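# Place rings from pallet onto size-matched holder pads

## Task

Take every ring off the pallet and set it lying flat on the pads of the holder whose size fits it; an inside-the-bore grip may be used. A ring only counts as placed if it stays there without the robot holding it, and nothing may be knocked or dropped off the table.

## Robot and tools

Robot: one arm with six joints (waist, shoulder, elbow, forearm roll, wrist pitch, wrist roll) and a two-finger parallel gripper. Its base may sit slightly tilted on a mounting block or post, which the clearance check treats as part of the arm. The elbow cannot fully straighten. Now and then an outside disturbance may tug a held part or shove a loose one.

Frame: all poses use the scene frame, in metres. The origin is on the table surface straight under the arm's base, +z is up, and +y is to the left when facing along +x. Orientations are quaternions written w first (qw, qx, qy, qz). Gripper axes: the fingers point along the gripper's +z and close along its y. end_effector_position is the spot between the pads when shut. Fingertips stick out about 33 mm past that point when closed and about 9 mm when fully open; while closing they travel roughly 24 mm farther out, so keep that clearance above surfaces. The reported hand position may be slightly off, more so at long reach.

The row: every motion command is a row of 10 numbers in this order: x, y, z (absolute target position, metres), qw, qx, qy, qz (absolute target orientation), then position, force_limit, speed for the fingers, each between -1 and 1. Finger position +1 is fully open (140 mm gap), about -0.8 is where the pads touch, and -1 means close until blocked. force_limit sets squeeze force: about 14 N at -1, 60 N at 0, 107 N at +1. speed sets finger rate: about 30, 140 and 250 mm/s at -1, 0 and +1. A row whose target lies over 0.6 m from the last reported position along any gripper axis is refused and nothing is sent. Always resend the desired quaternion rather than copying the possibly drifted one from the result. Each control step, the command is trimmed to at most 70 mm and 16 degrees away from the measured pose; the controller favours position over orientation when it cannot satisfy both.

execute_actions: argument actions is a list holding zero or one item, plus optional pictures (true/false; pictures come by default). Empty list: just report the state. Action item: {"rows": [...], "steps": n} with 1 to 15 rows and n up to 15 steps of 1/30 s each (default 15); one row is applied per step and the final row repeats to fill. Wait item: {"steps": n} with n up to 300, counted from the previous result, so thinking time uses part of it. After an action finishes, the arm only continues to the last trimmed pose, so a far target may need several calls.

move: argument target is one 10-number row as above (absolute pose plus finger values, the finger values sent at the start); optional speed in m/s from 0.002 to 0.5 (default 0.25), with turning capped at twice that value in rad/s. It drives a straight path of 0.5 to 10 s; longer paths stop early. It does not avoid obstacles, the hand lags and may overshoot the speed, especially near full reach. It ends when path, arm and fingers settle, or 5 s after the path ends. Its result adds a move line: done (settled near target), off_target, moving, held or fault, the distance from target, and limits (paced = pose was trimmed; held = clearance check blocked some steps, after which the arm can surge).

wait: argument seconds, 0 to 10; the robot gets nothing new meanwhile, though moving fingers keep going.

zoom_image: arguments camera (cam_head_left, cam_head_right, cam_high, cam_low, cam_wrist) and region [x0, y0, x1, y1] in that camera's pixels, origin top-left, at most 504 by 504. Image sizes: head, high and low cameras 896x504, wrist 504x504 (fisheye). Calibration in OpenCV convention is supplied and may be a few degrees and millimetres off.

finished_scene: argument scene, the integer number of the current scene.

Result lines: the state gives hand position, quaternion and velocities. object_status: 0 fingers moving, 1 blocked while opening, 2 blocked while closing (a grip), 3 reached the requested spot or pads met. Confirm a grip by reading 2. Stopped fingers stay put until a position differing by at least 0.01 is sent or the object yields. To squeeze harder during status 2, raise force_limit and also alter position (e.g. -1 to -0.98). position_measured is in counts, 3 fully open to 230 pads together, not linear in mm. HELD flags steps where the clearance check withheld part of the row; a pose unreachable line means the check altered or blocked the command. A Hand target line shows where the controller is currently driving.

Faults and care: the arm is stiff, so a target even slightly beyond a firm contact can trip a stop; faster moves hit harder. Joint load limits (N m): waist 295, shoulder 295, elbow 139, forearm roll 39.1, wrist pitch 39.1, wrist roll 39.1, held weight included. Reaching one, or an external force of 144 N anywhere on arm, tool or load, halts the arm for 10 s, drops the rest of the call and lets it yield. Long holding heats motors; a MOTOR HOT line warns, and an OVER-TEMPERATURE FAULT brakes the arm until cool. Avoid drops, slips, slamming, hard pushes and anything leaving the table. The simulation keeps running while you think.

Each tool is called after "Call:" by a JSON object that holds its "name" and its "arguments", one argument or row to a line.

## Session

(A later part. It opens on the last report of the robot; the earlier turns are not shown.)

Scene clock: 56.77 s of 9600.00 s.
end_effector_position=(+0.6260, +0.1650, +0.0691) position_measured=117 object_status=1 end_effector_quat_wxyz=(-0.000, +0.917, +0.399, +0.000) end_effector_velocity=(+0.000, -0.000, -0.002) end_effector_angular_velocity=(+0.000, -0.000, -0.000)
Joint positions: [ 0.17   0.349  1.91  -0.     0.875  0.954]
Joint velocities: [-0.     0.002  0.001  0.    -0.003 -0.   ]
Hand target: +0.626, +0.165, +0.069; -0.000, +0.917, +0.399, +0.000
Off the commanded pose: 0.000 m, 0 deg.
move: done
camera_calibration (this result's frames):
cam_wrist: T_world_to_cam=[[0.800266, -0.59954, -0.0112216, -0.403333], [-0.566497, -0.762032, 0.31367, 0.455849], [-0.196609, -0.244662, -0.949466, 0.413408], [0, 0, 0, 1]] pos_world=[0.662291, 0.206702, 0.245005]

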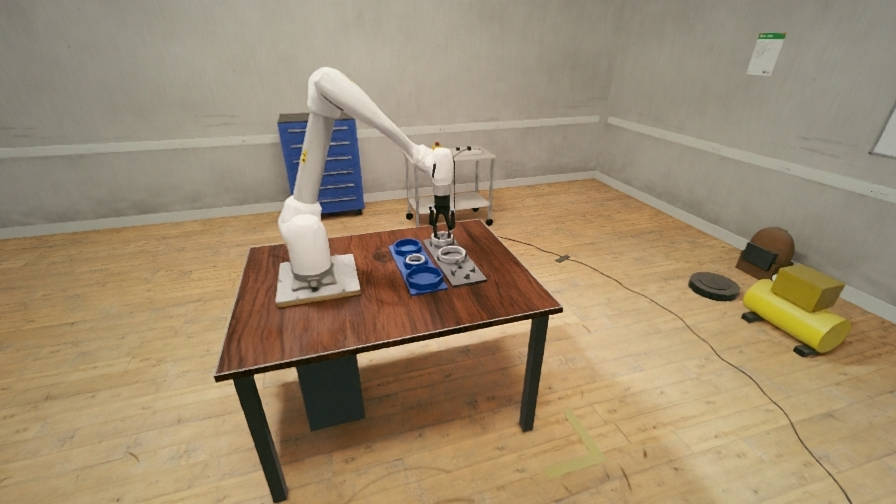

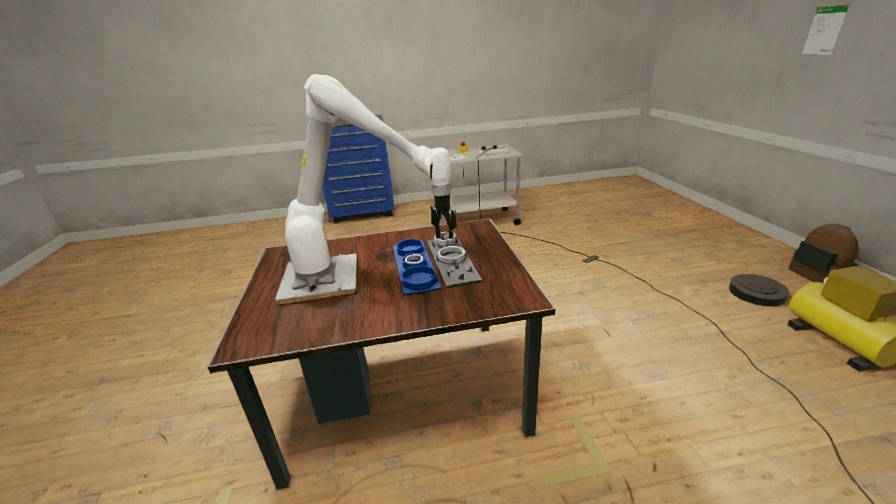

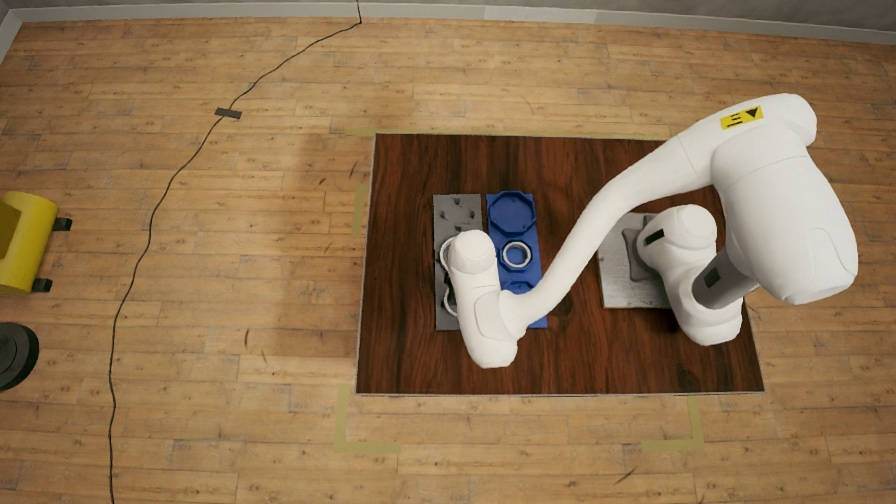

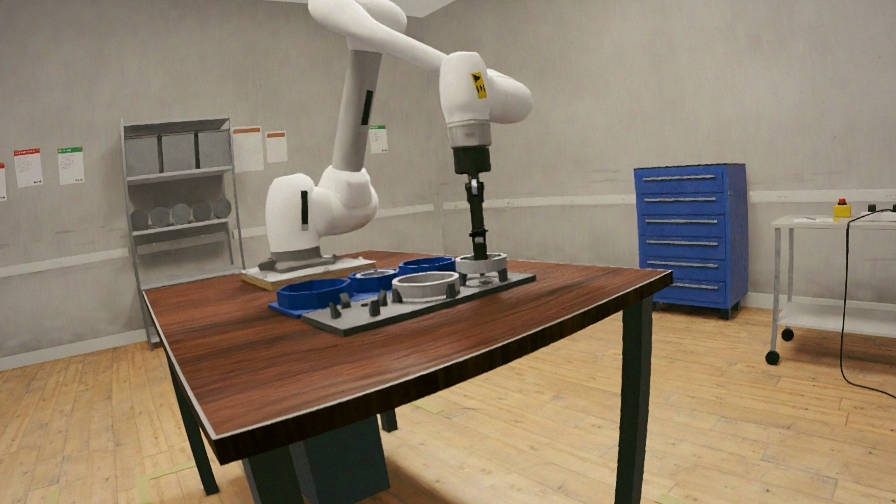

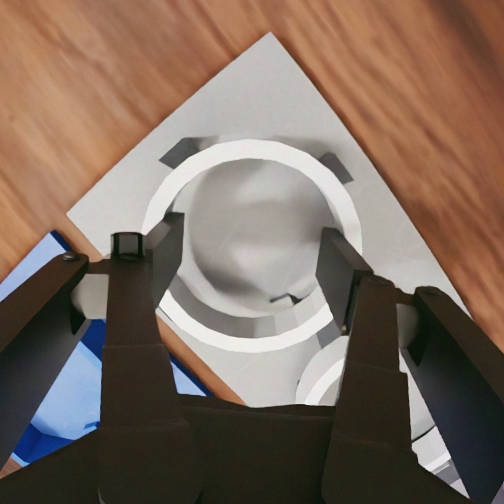

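Similar to before; +1 mm y.

Call:
{"name": "move", "arguments": {
  "target": [0.626,0.166,0.064,0,0.917,0.399,0,1,0,-0.5],
  "speed": 0.015
}}

Call:
{"name": "move", "arguments": {
  "target": [0.626,0.166,0.053,0,0.917,0.399,0,1,0,-0.5],
  "speed": 0.015
}}

Call:
{"name": "execute_actions", "arguments": {
  "actions": [
    {"rows":[[0.626,0.166,0.053,0,0.917,0.399,0,-0.15,0,-0.5]],"steps":12}
  ]
}}

Call:
{"name": "zoom_image", "arguments": {
  "camera": "cam_low",
  "region": [380, 235, 560, 325]
}}

Scene clock: 64.40 s of 9600.00 s.
end_effector_position=(+0.6260, +0.1660, +0.0641) position_measured=117 object_status=1 end_effector_quat_wxyz=(-0.000, +0.917, +0.399, +0.000) end_effector_velocity=(+0.000, -0.000, -0.001) end_effector_angular_velocity=(-0.002, -0.000, +0.002)
Joint positions: [ 0.171  0.355  1.913 -0.     0.867  0.956]
Joint velocities: [ 0.001  0.002  0.    -0.002 -0.002  0.   ]
Hand target: +0.626, +0.166, +0.064; -0.000, +0.917, +0.399, +0.000
Off the commanded pose: 0.000 m, 0 deg.
After step 90, 3.93 s passed at rest.
move: done
camera_calibration (this result's frames):
cam_wrist: T_world_to_cam=[[0.800242, -0.599572, -0.011238, -0.402785], [-0.566524, -0.762011, 0.313671, 0.458202], [-0.196632, -0.244646, -0.949465, 0.408876], [0, 0, 0, 1]] pos_world=[0.662306, 0.207687, 0.239962]

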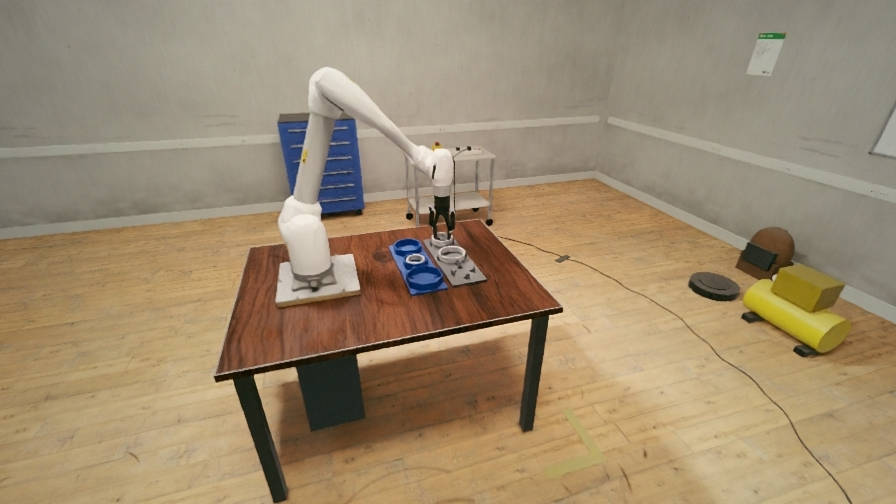

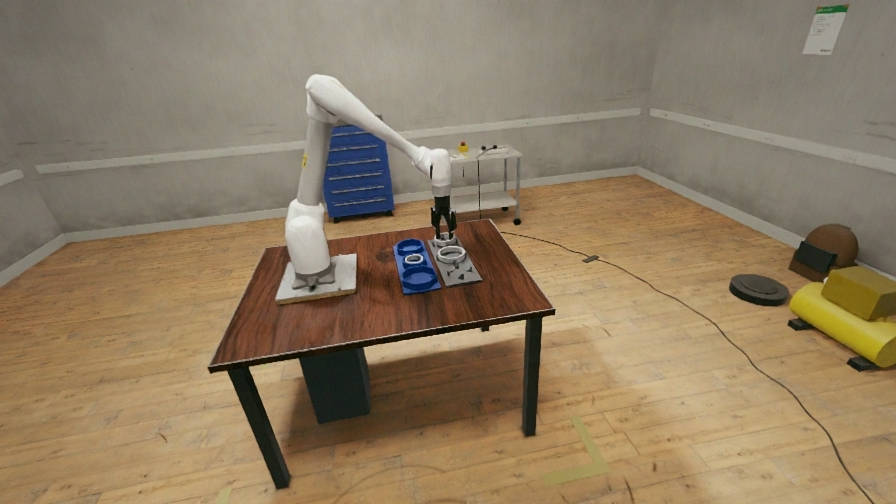

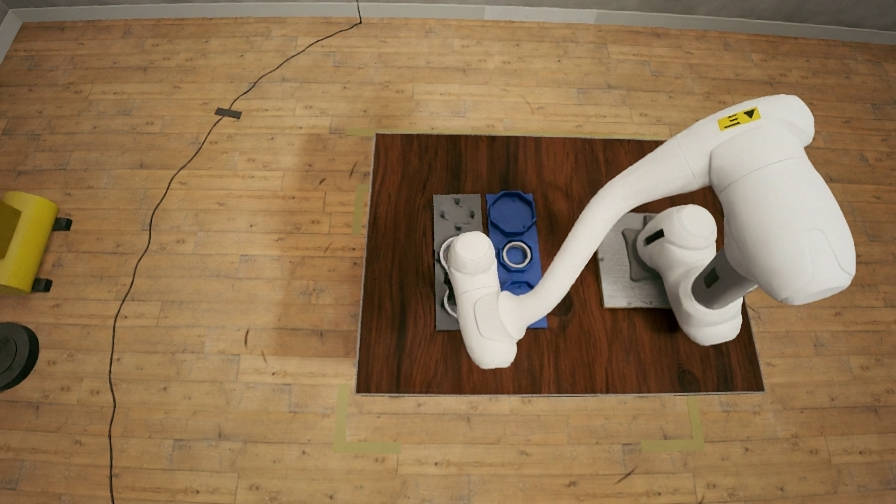

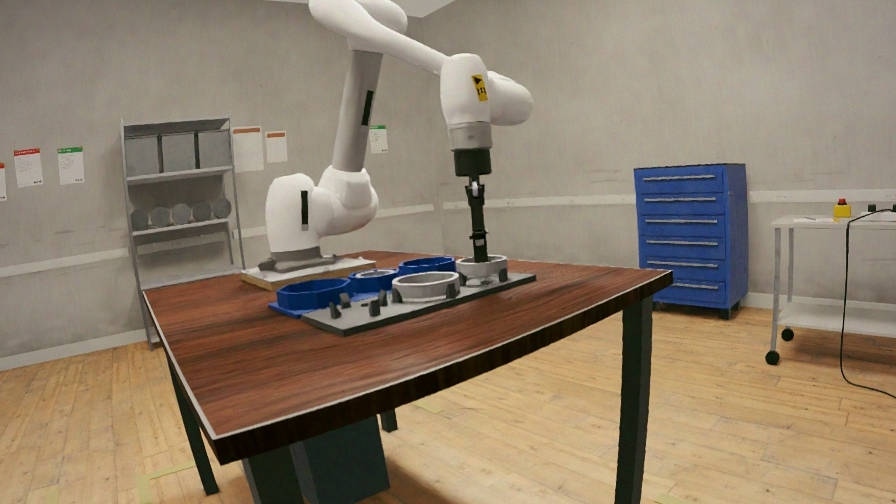

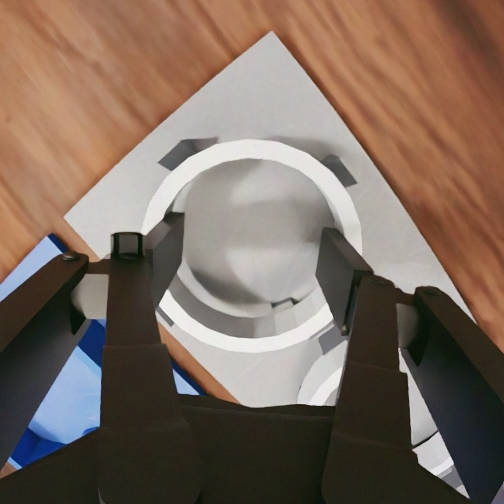

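Scene clock: 65.37 s of 9600.00 s.
end_effector_position=(+0.6260, +0.1660, +0.0531) position_measured=117 object_status=1 end_effector_quat_wxyz=(-0.000, +0.917, +0.399, -0.000) end_effector_velocity=(-0.000, +0.000, -0.001) end_effector_angular_velocity=(-0.000, -0.001, +0.000)
Joint positions: [ 0.171  0.367  1.92  -0.     0.847  0.956]
Joint velocities: [ 0.001  0.     0.002 -0.001 -0.003  0.001]
Hand target: +0.626, +0.166, +0.053; -0.000, +0.917, +0.399, +0.000
Off the commanded pose: 0.000 m, 0 deg.
move: done
camera_calibration (this result's frames):
cam_wrist: T_world_to_cam=[[0.800257, -0.599551, -0.0112894, -0.402875], [-0.566479, -0.762022, 0.313724, 0.461609], [-0.196696, -0.244665, -0.949447, 0.398491], [0, 0, 0, 1]] pos_world=[0.662277, 0.207709, 0.22898]

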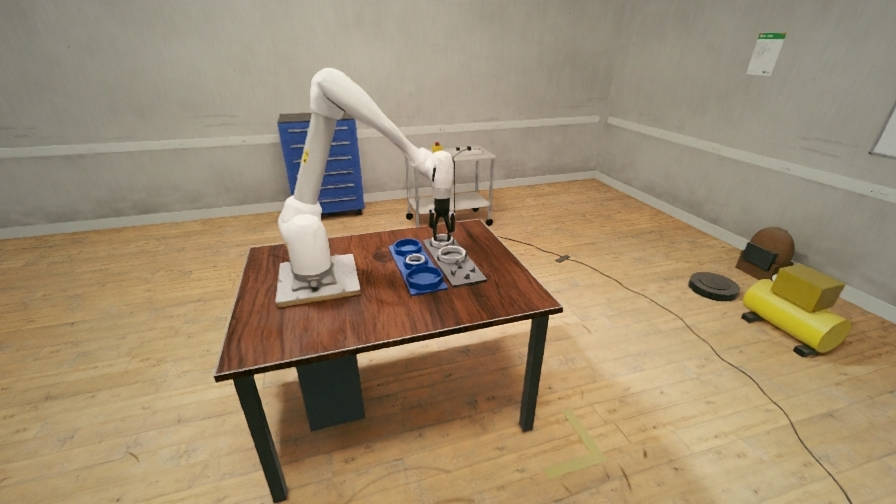

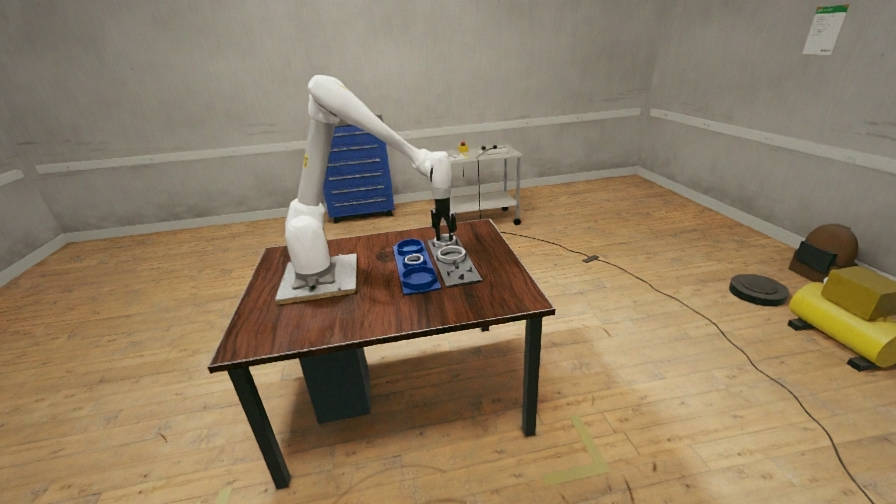

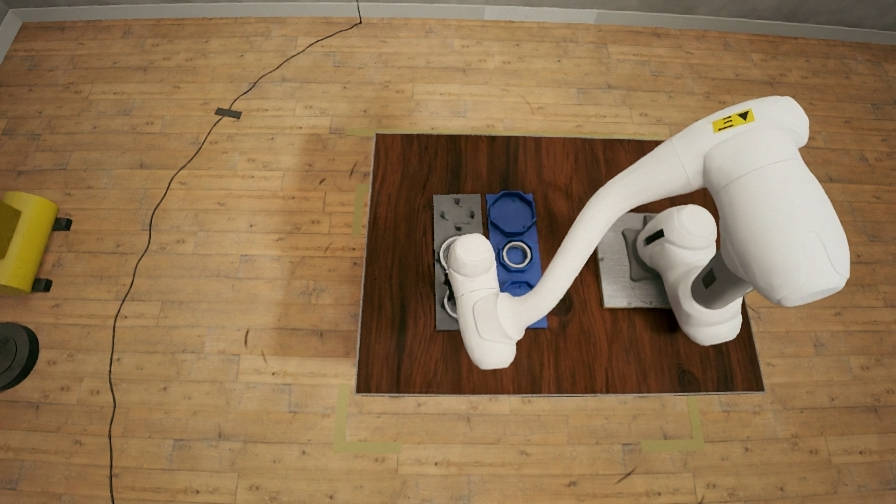

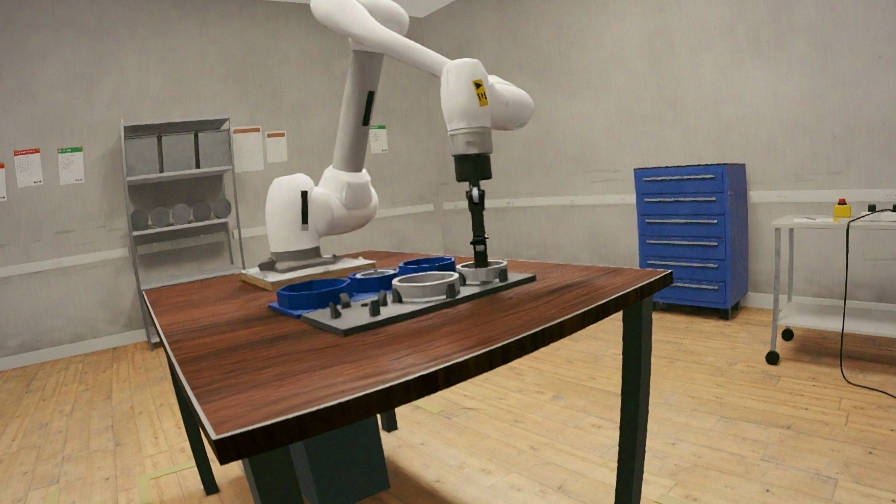

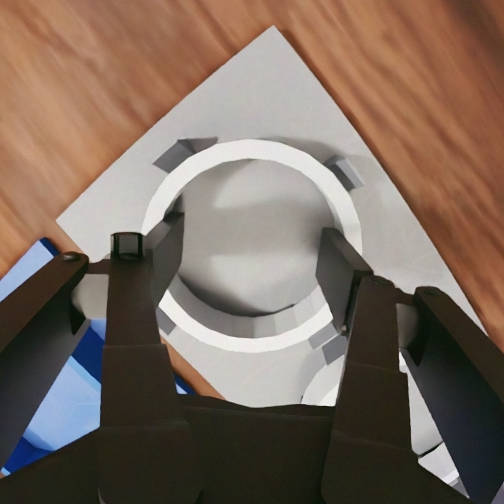

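Scene clock: 65.77 s of 9600.00 s.
end_effector_position=(+0.6261, +0.1660, +0.0530) position_measured=148 object_status=0 end_effector_quat_wxyz=(+0.000, +0.917, +0.399, +0.000) end_effector_velocity=(-0.001, -0.000, +0.000) end_effector_angular_velocity=(-0.000, +0.002, -0.000)
Joint positions: [ 0.171  0.367  1.92  -0.     0.847  0.956]
Joint velocities: [-0.    -0.    -0.     0.     0.002 -0.   ]
Hand target: +0.626, +0.166, +0.053; +0.000, +0.917, +0.399, +0.000
Off the commanded pose: 0.000 m, 0 deg.
Steps of this call (steps 1 to 12: all 12 steps of this action). Readings (end_effector_position | what the end effector reports):
1: (+0.6260, +0.1660, +0.0531) | position_measured=117 object_status=0
2: (+0.6262, +0.1660, +0.0531) | position_measured=117 object_status=0
4: (+0.6262, +0.1661, +0.0530) | position_measured=130 object_status=0
8: (+0.6262, +0.1661, +0.0530) | position_measured=147 object_status=0
12: the state above
camera_calibration (this result's frames):
cam_wrist: T_world_to_cam=[[0.800279, -0.599528, -0.0109655, -0.40304], [-0.566594, -0.76205, 0.313451, 0.461837], [-0.196279, -0.244635, -0.949541, 0.398213], [0, 0, 0, 1]] pos_world=[0.662379, 0.207726, 0.228937]

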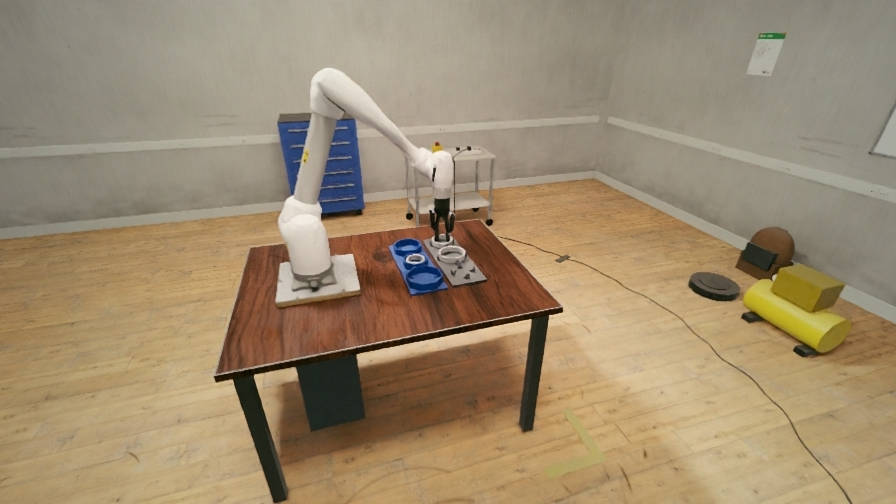

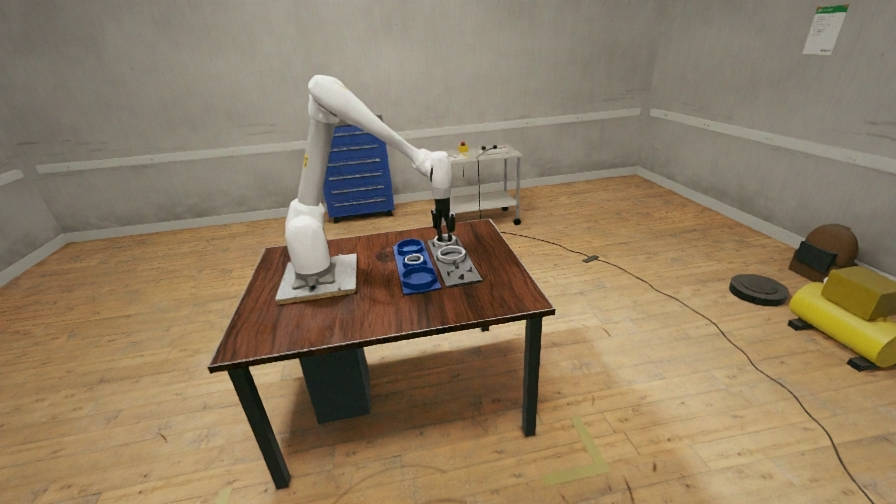

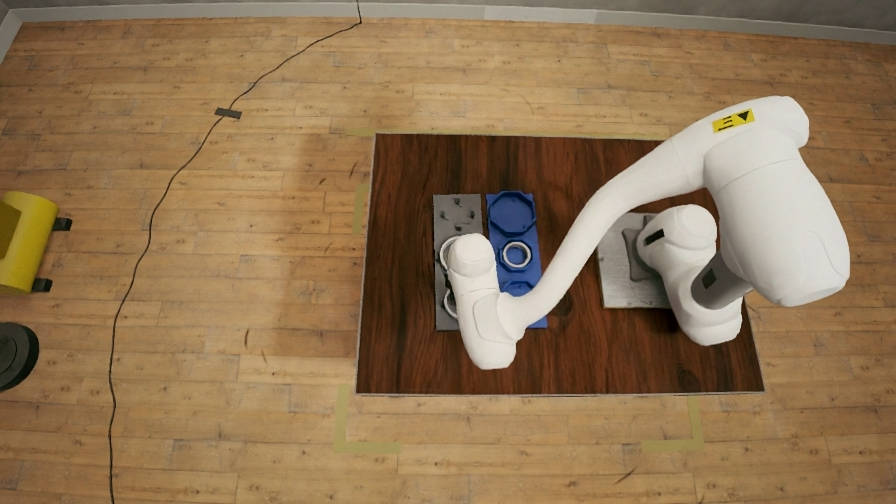

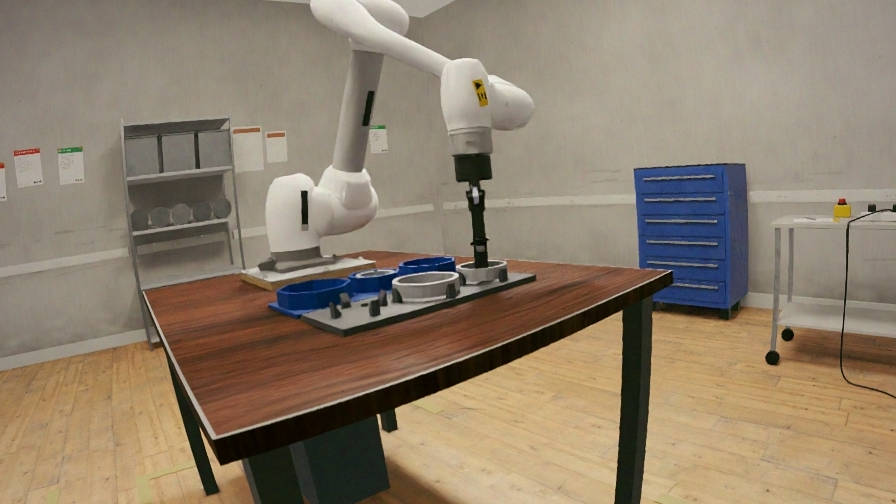

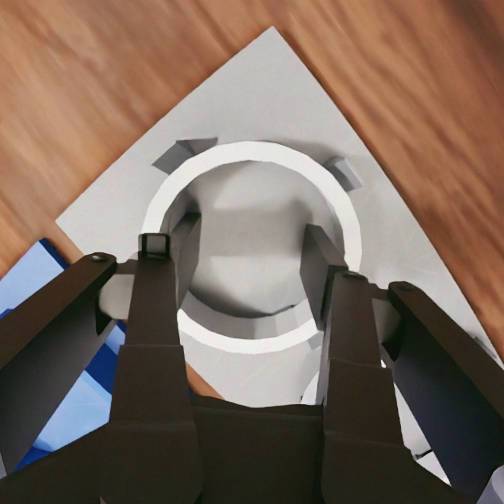

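Region (380, 235, 560, 325) of cam_low's 896x504 image, scaled by 2.800, with more detail than that image has.

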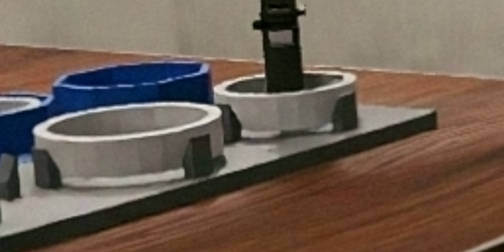

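Call:
{"name": "move", "arguments": {
  "target": [0.626,0.166,0.095,0,0.917,0.399,0,-0.15,0,0],
  "speed": 0.15
}}

Call:
{"name": "move", "arguments": {
  "target": [0.4495,0.012,0.09,0,0.917,0.399,0,-0.55,0,0]
}}

Call:
{"name": "move", "arguments": {
  "target": [0.4495,0.012,0.052,0,0.917,0.399,0,-0.55,0,0],
  "speed": 0.06
}}

Scene clock: 70.80 s of 9600.00 s.
end_effector_position=(+0.6260, +0.1660, +0.0949) position_measured=148 object_status=3 end_effector_quat_wxyz=(+0.000, +0.917, +0.399, -0.000) end_effector_velocity=(+0.000, -0.001, +0.001) end_effector_angular_velocity=(-0.001, +0.001, -0.000)
Joint positions: [ 0.171  0.322  1.891 -0.     0.921  0.956]
Joint velocities: [-0.001 -0.001 -0.002 -0.001  0.003 -0.   ]
Hand target: +0.626, +0.166, +0.095; +0.000, +0.917, +0.399, -0.000
Off the commanded pose: 0.000 m, 0 deg.
After step 90, 1.23 s passed at rest.
move: done
camera_calibration (this result's frames):
cam_wrist: T_world_to_cam=[[0.800233, -0.599583, -0.0112363, -0.402435], [-0.566525, -0.761991, 0.313718, 0.448557], [-0.196662, -0.244682, -0.94945, 0.43815], [0, 0, 0, 1]] pos_world=[0.662328, 0.20771, 0.270758]

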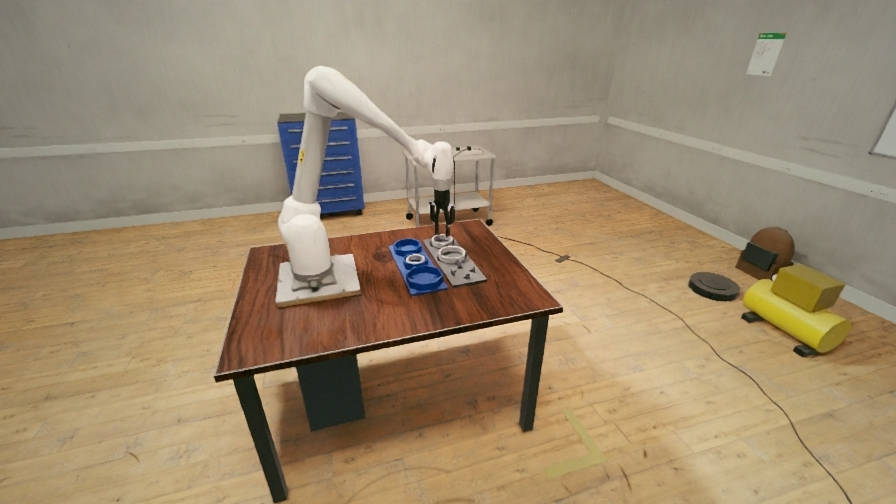

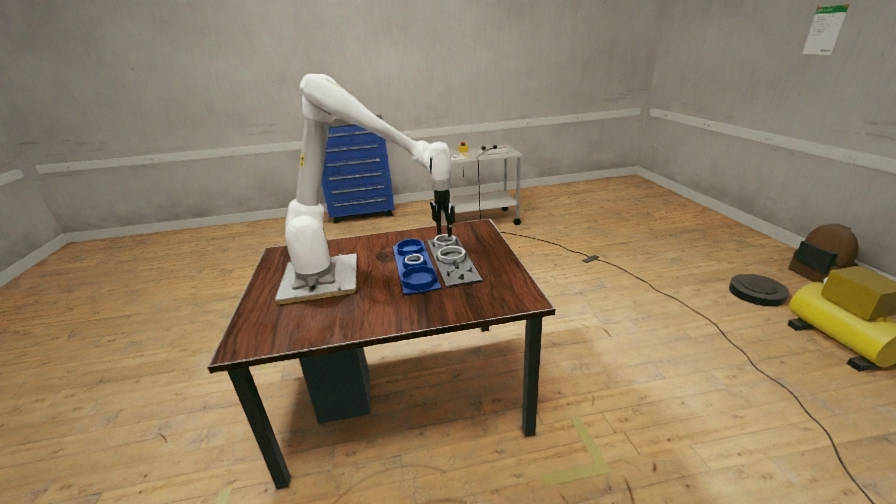

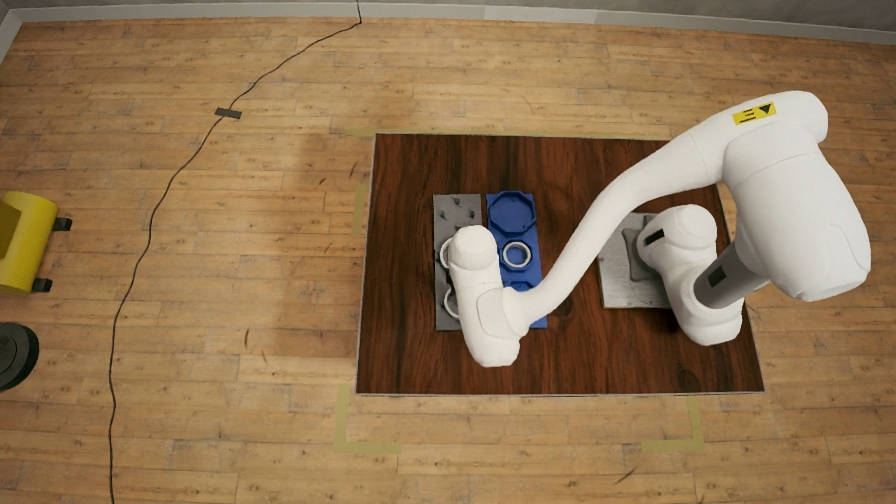

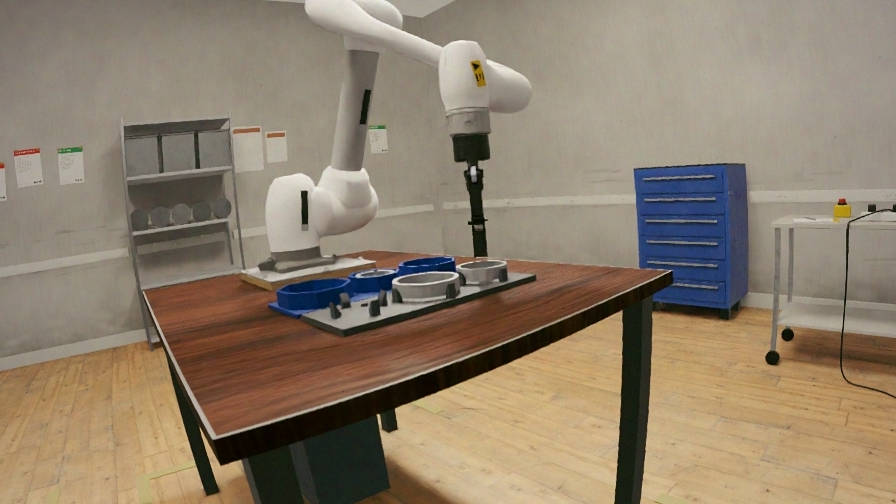

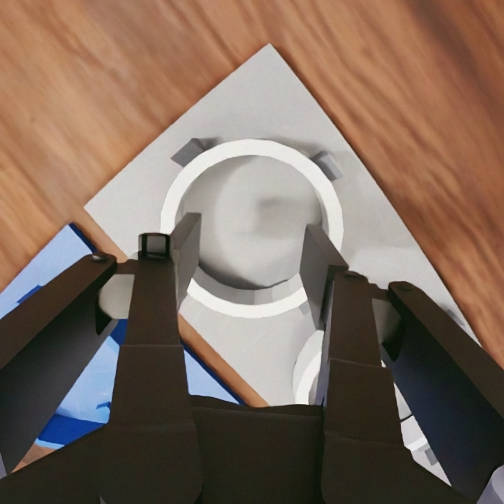

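Scene clock: 72.27 s of 9600.00 s.
end_effector_position=(+0.4496, +0.0120, +0.0901) position_measured=199 object_status=3 end_effector_quat_wxyz=(+0.000, +0.917, +0.399, +0.000) end_effector_velocity=(-0.002, -0.001, -0.001) end_effector_angular_velocity=(+0.000, +0.003, -0.001)
Joint positions: [-0.086  0.046  2.253  0.002  0.835  0.697]
Joint velocities: [-0.003 -0.     0.002  0.     0.001 -0.003]
Hand target: +0.449, +0.012, +0.090; -0.000, +0.917, +0.399, -0.000
Off the commanded pose: 0.000 m, 0 deg.
move: done
camera_calibration (this result's frames):
cam_wrist: T_world_to_cam=[[0.800273, -0.599534, -0.0110934, -0.353705], [-0.566532, -0.762025, 0.313623, 0.232787], [-0.196481, -0.244699, -0.949483, 0.361198], [0, 0, 0, 1]] pos_world=[0.48591, 0.053716, 0.26602]

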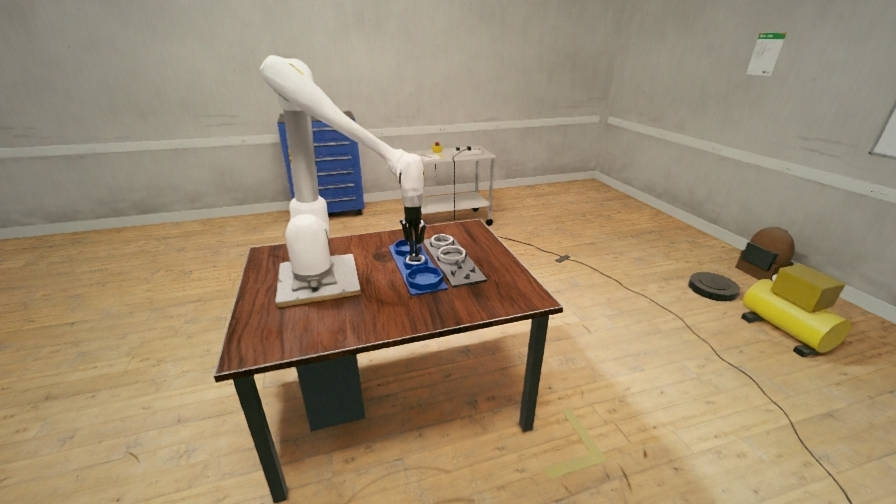

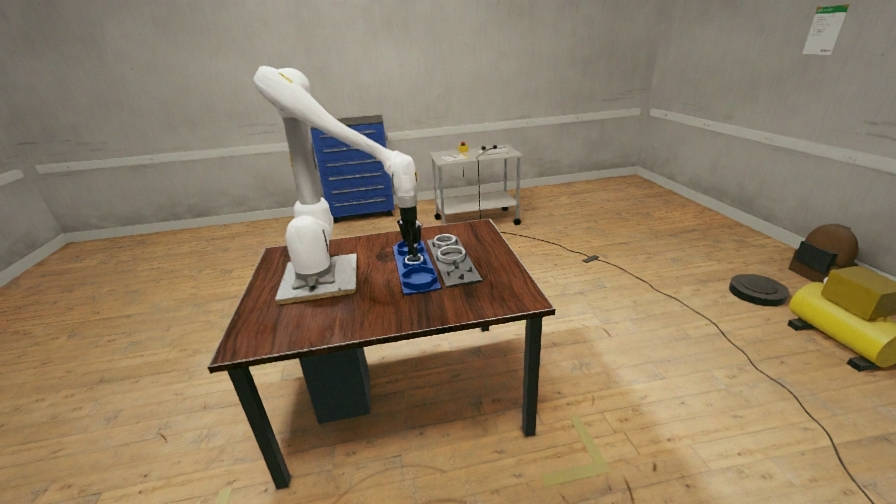

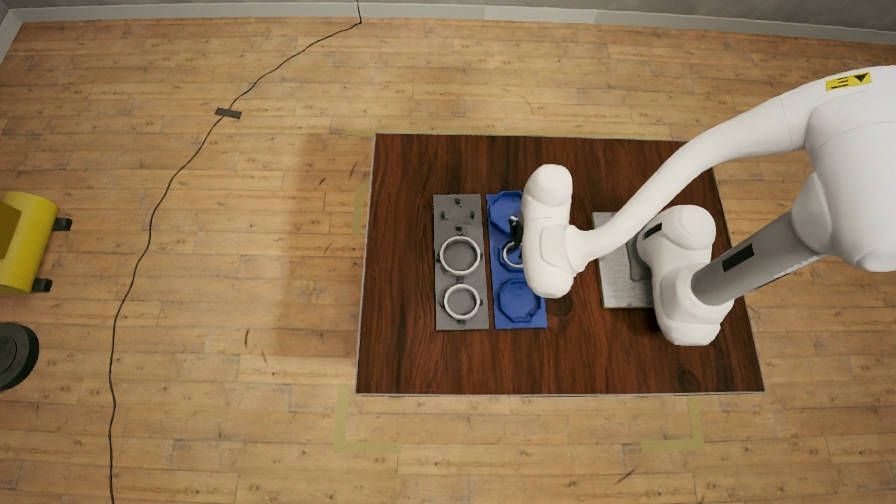

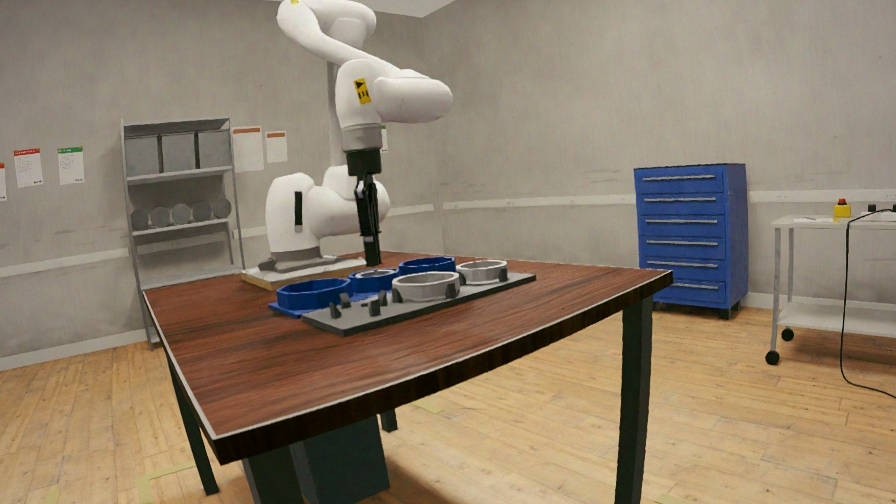

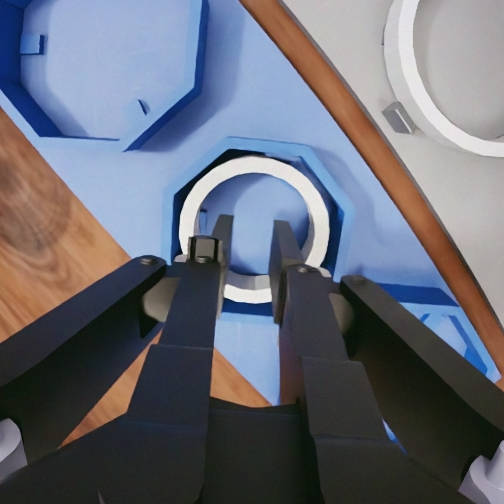

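Scene clock: 73.23 s of 9600.00 s.
end_effector_position=(+0.4495, +0.0120, +0.0521) position_measured=199 object_status=3 end_effector_quat_wxyz=(-0.000, +0.917, +0.399, +0.000) end_effector_velocity=(+0.000, -0.001, -0.002) end_effector_angular_velocity=(-0.002, +0.000, +0.001)
Joint positions: [-0.086  0.102  2.286  0.003  0.747  0.697]
Joint velocities: [-0.001  0.003  0.    -0.002 -0.004 -0.   ]
Hand target: +0.449, +0.012, +0.052; -0.000, +0.917, +0.399, +0.000
Off the commanded pose: 0.000 m, 0 deg.
move: done
camera_calibration (this result's frames):
cam_wrist: T_world_to_cam=[[0.800268, -0.599538, -0.0112226, -0.353998], [-0.566499, -0.762038, 0.313651, 0.244603], [-0.196598, -0.244647, -0.949472, 0.325127], [0, 0, 0, 1]] pos_world=[0.48578, 0.0537033, 0.228006]

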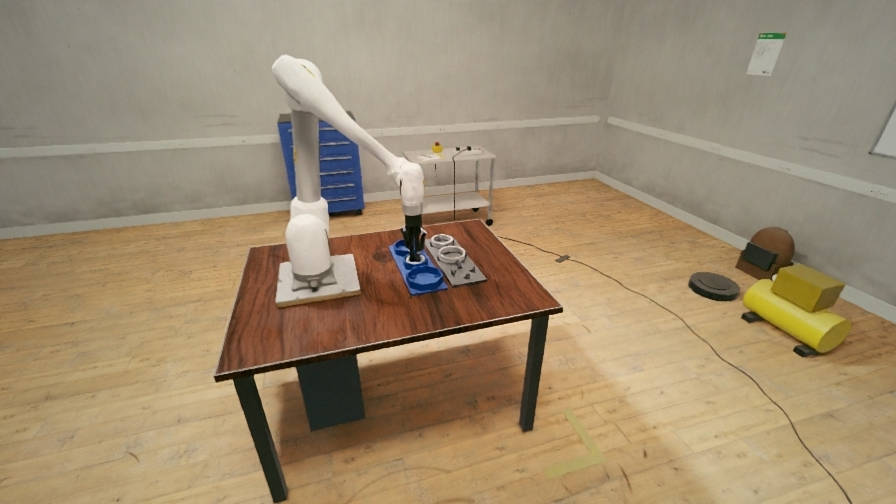

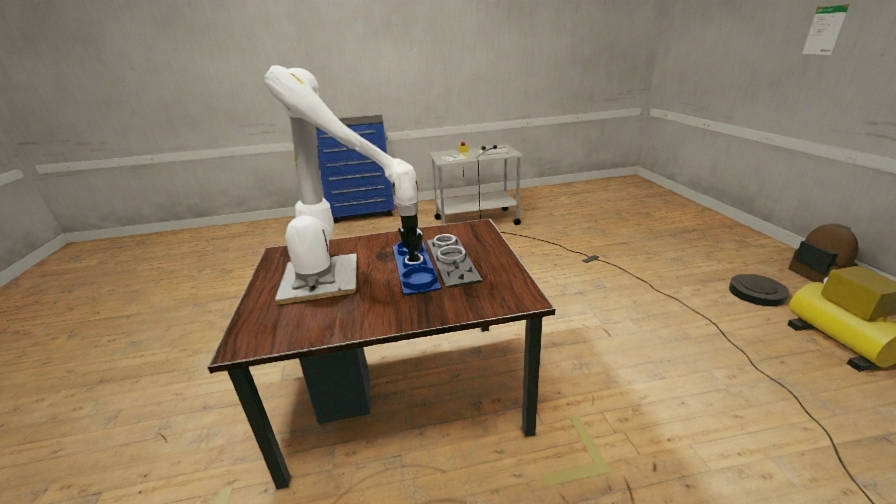

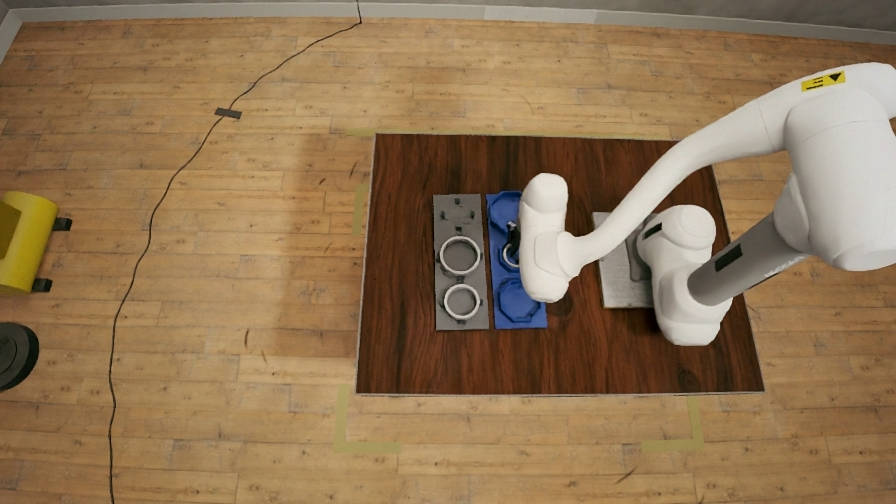

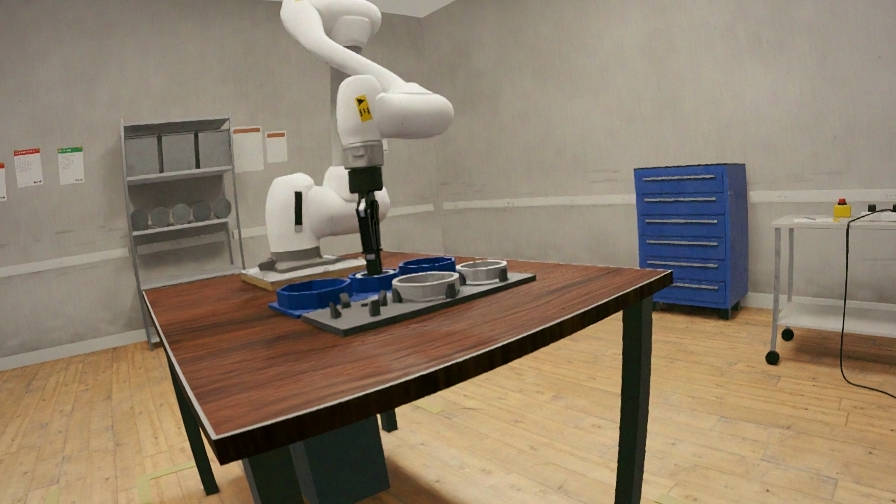

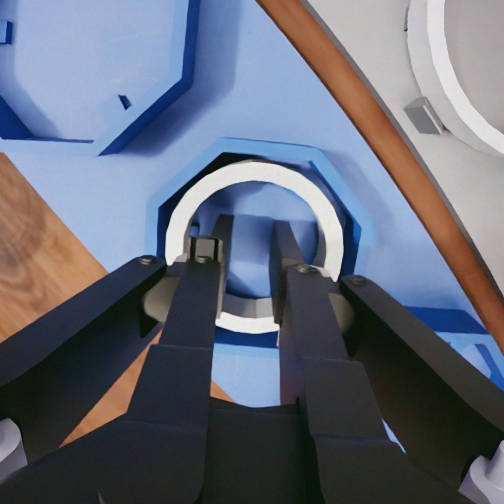

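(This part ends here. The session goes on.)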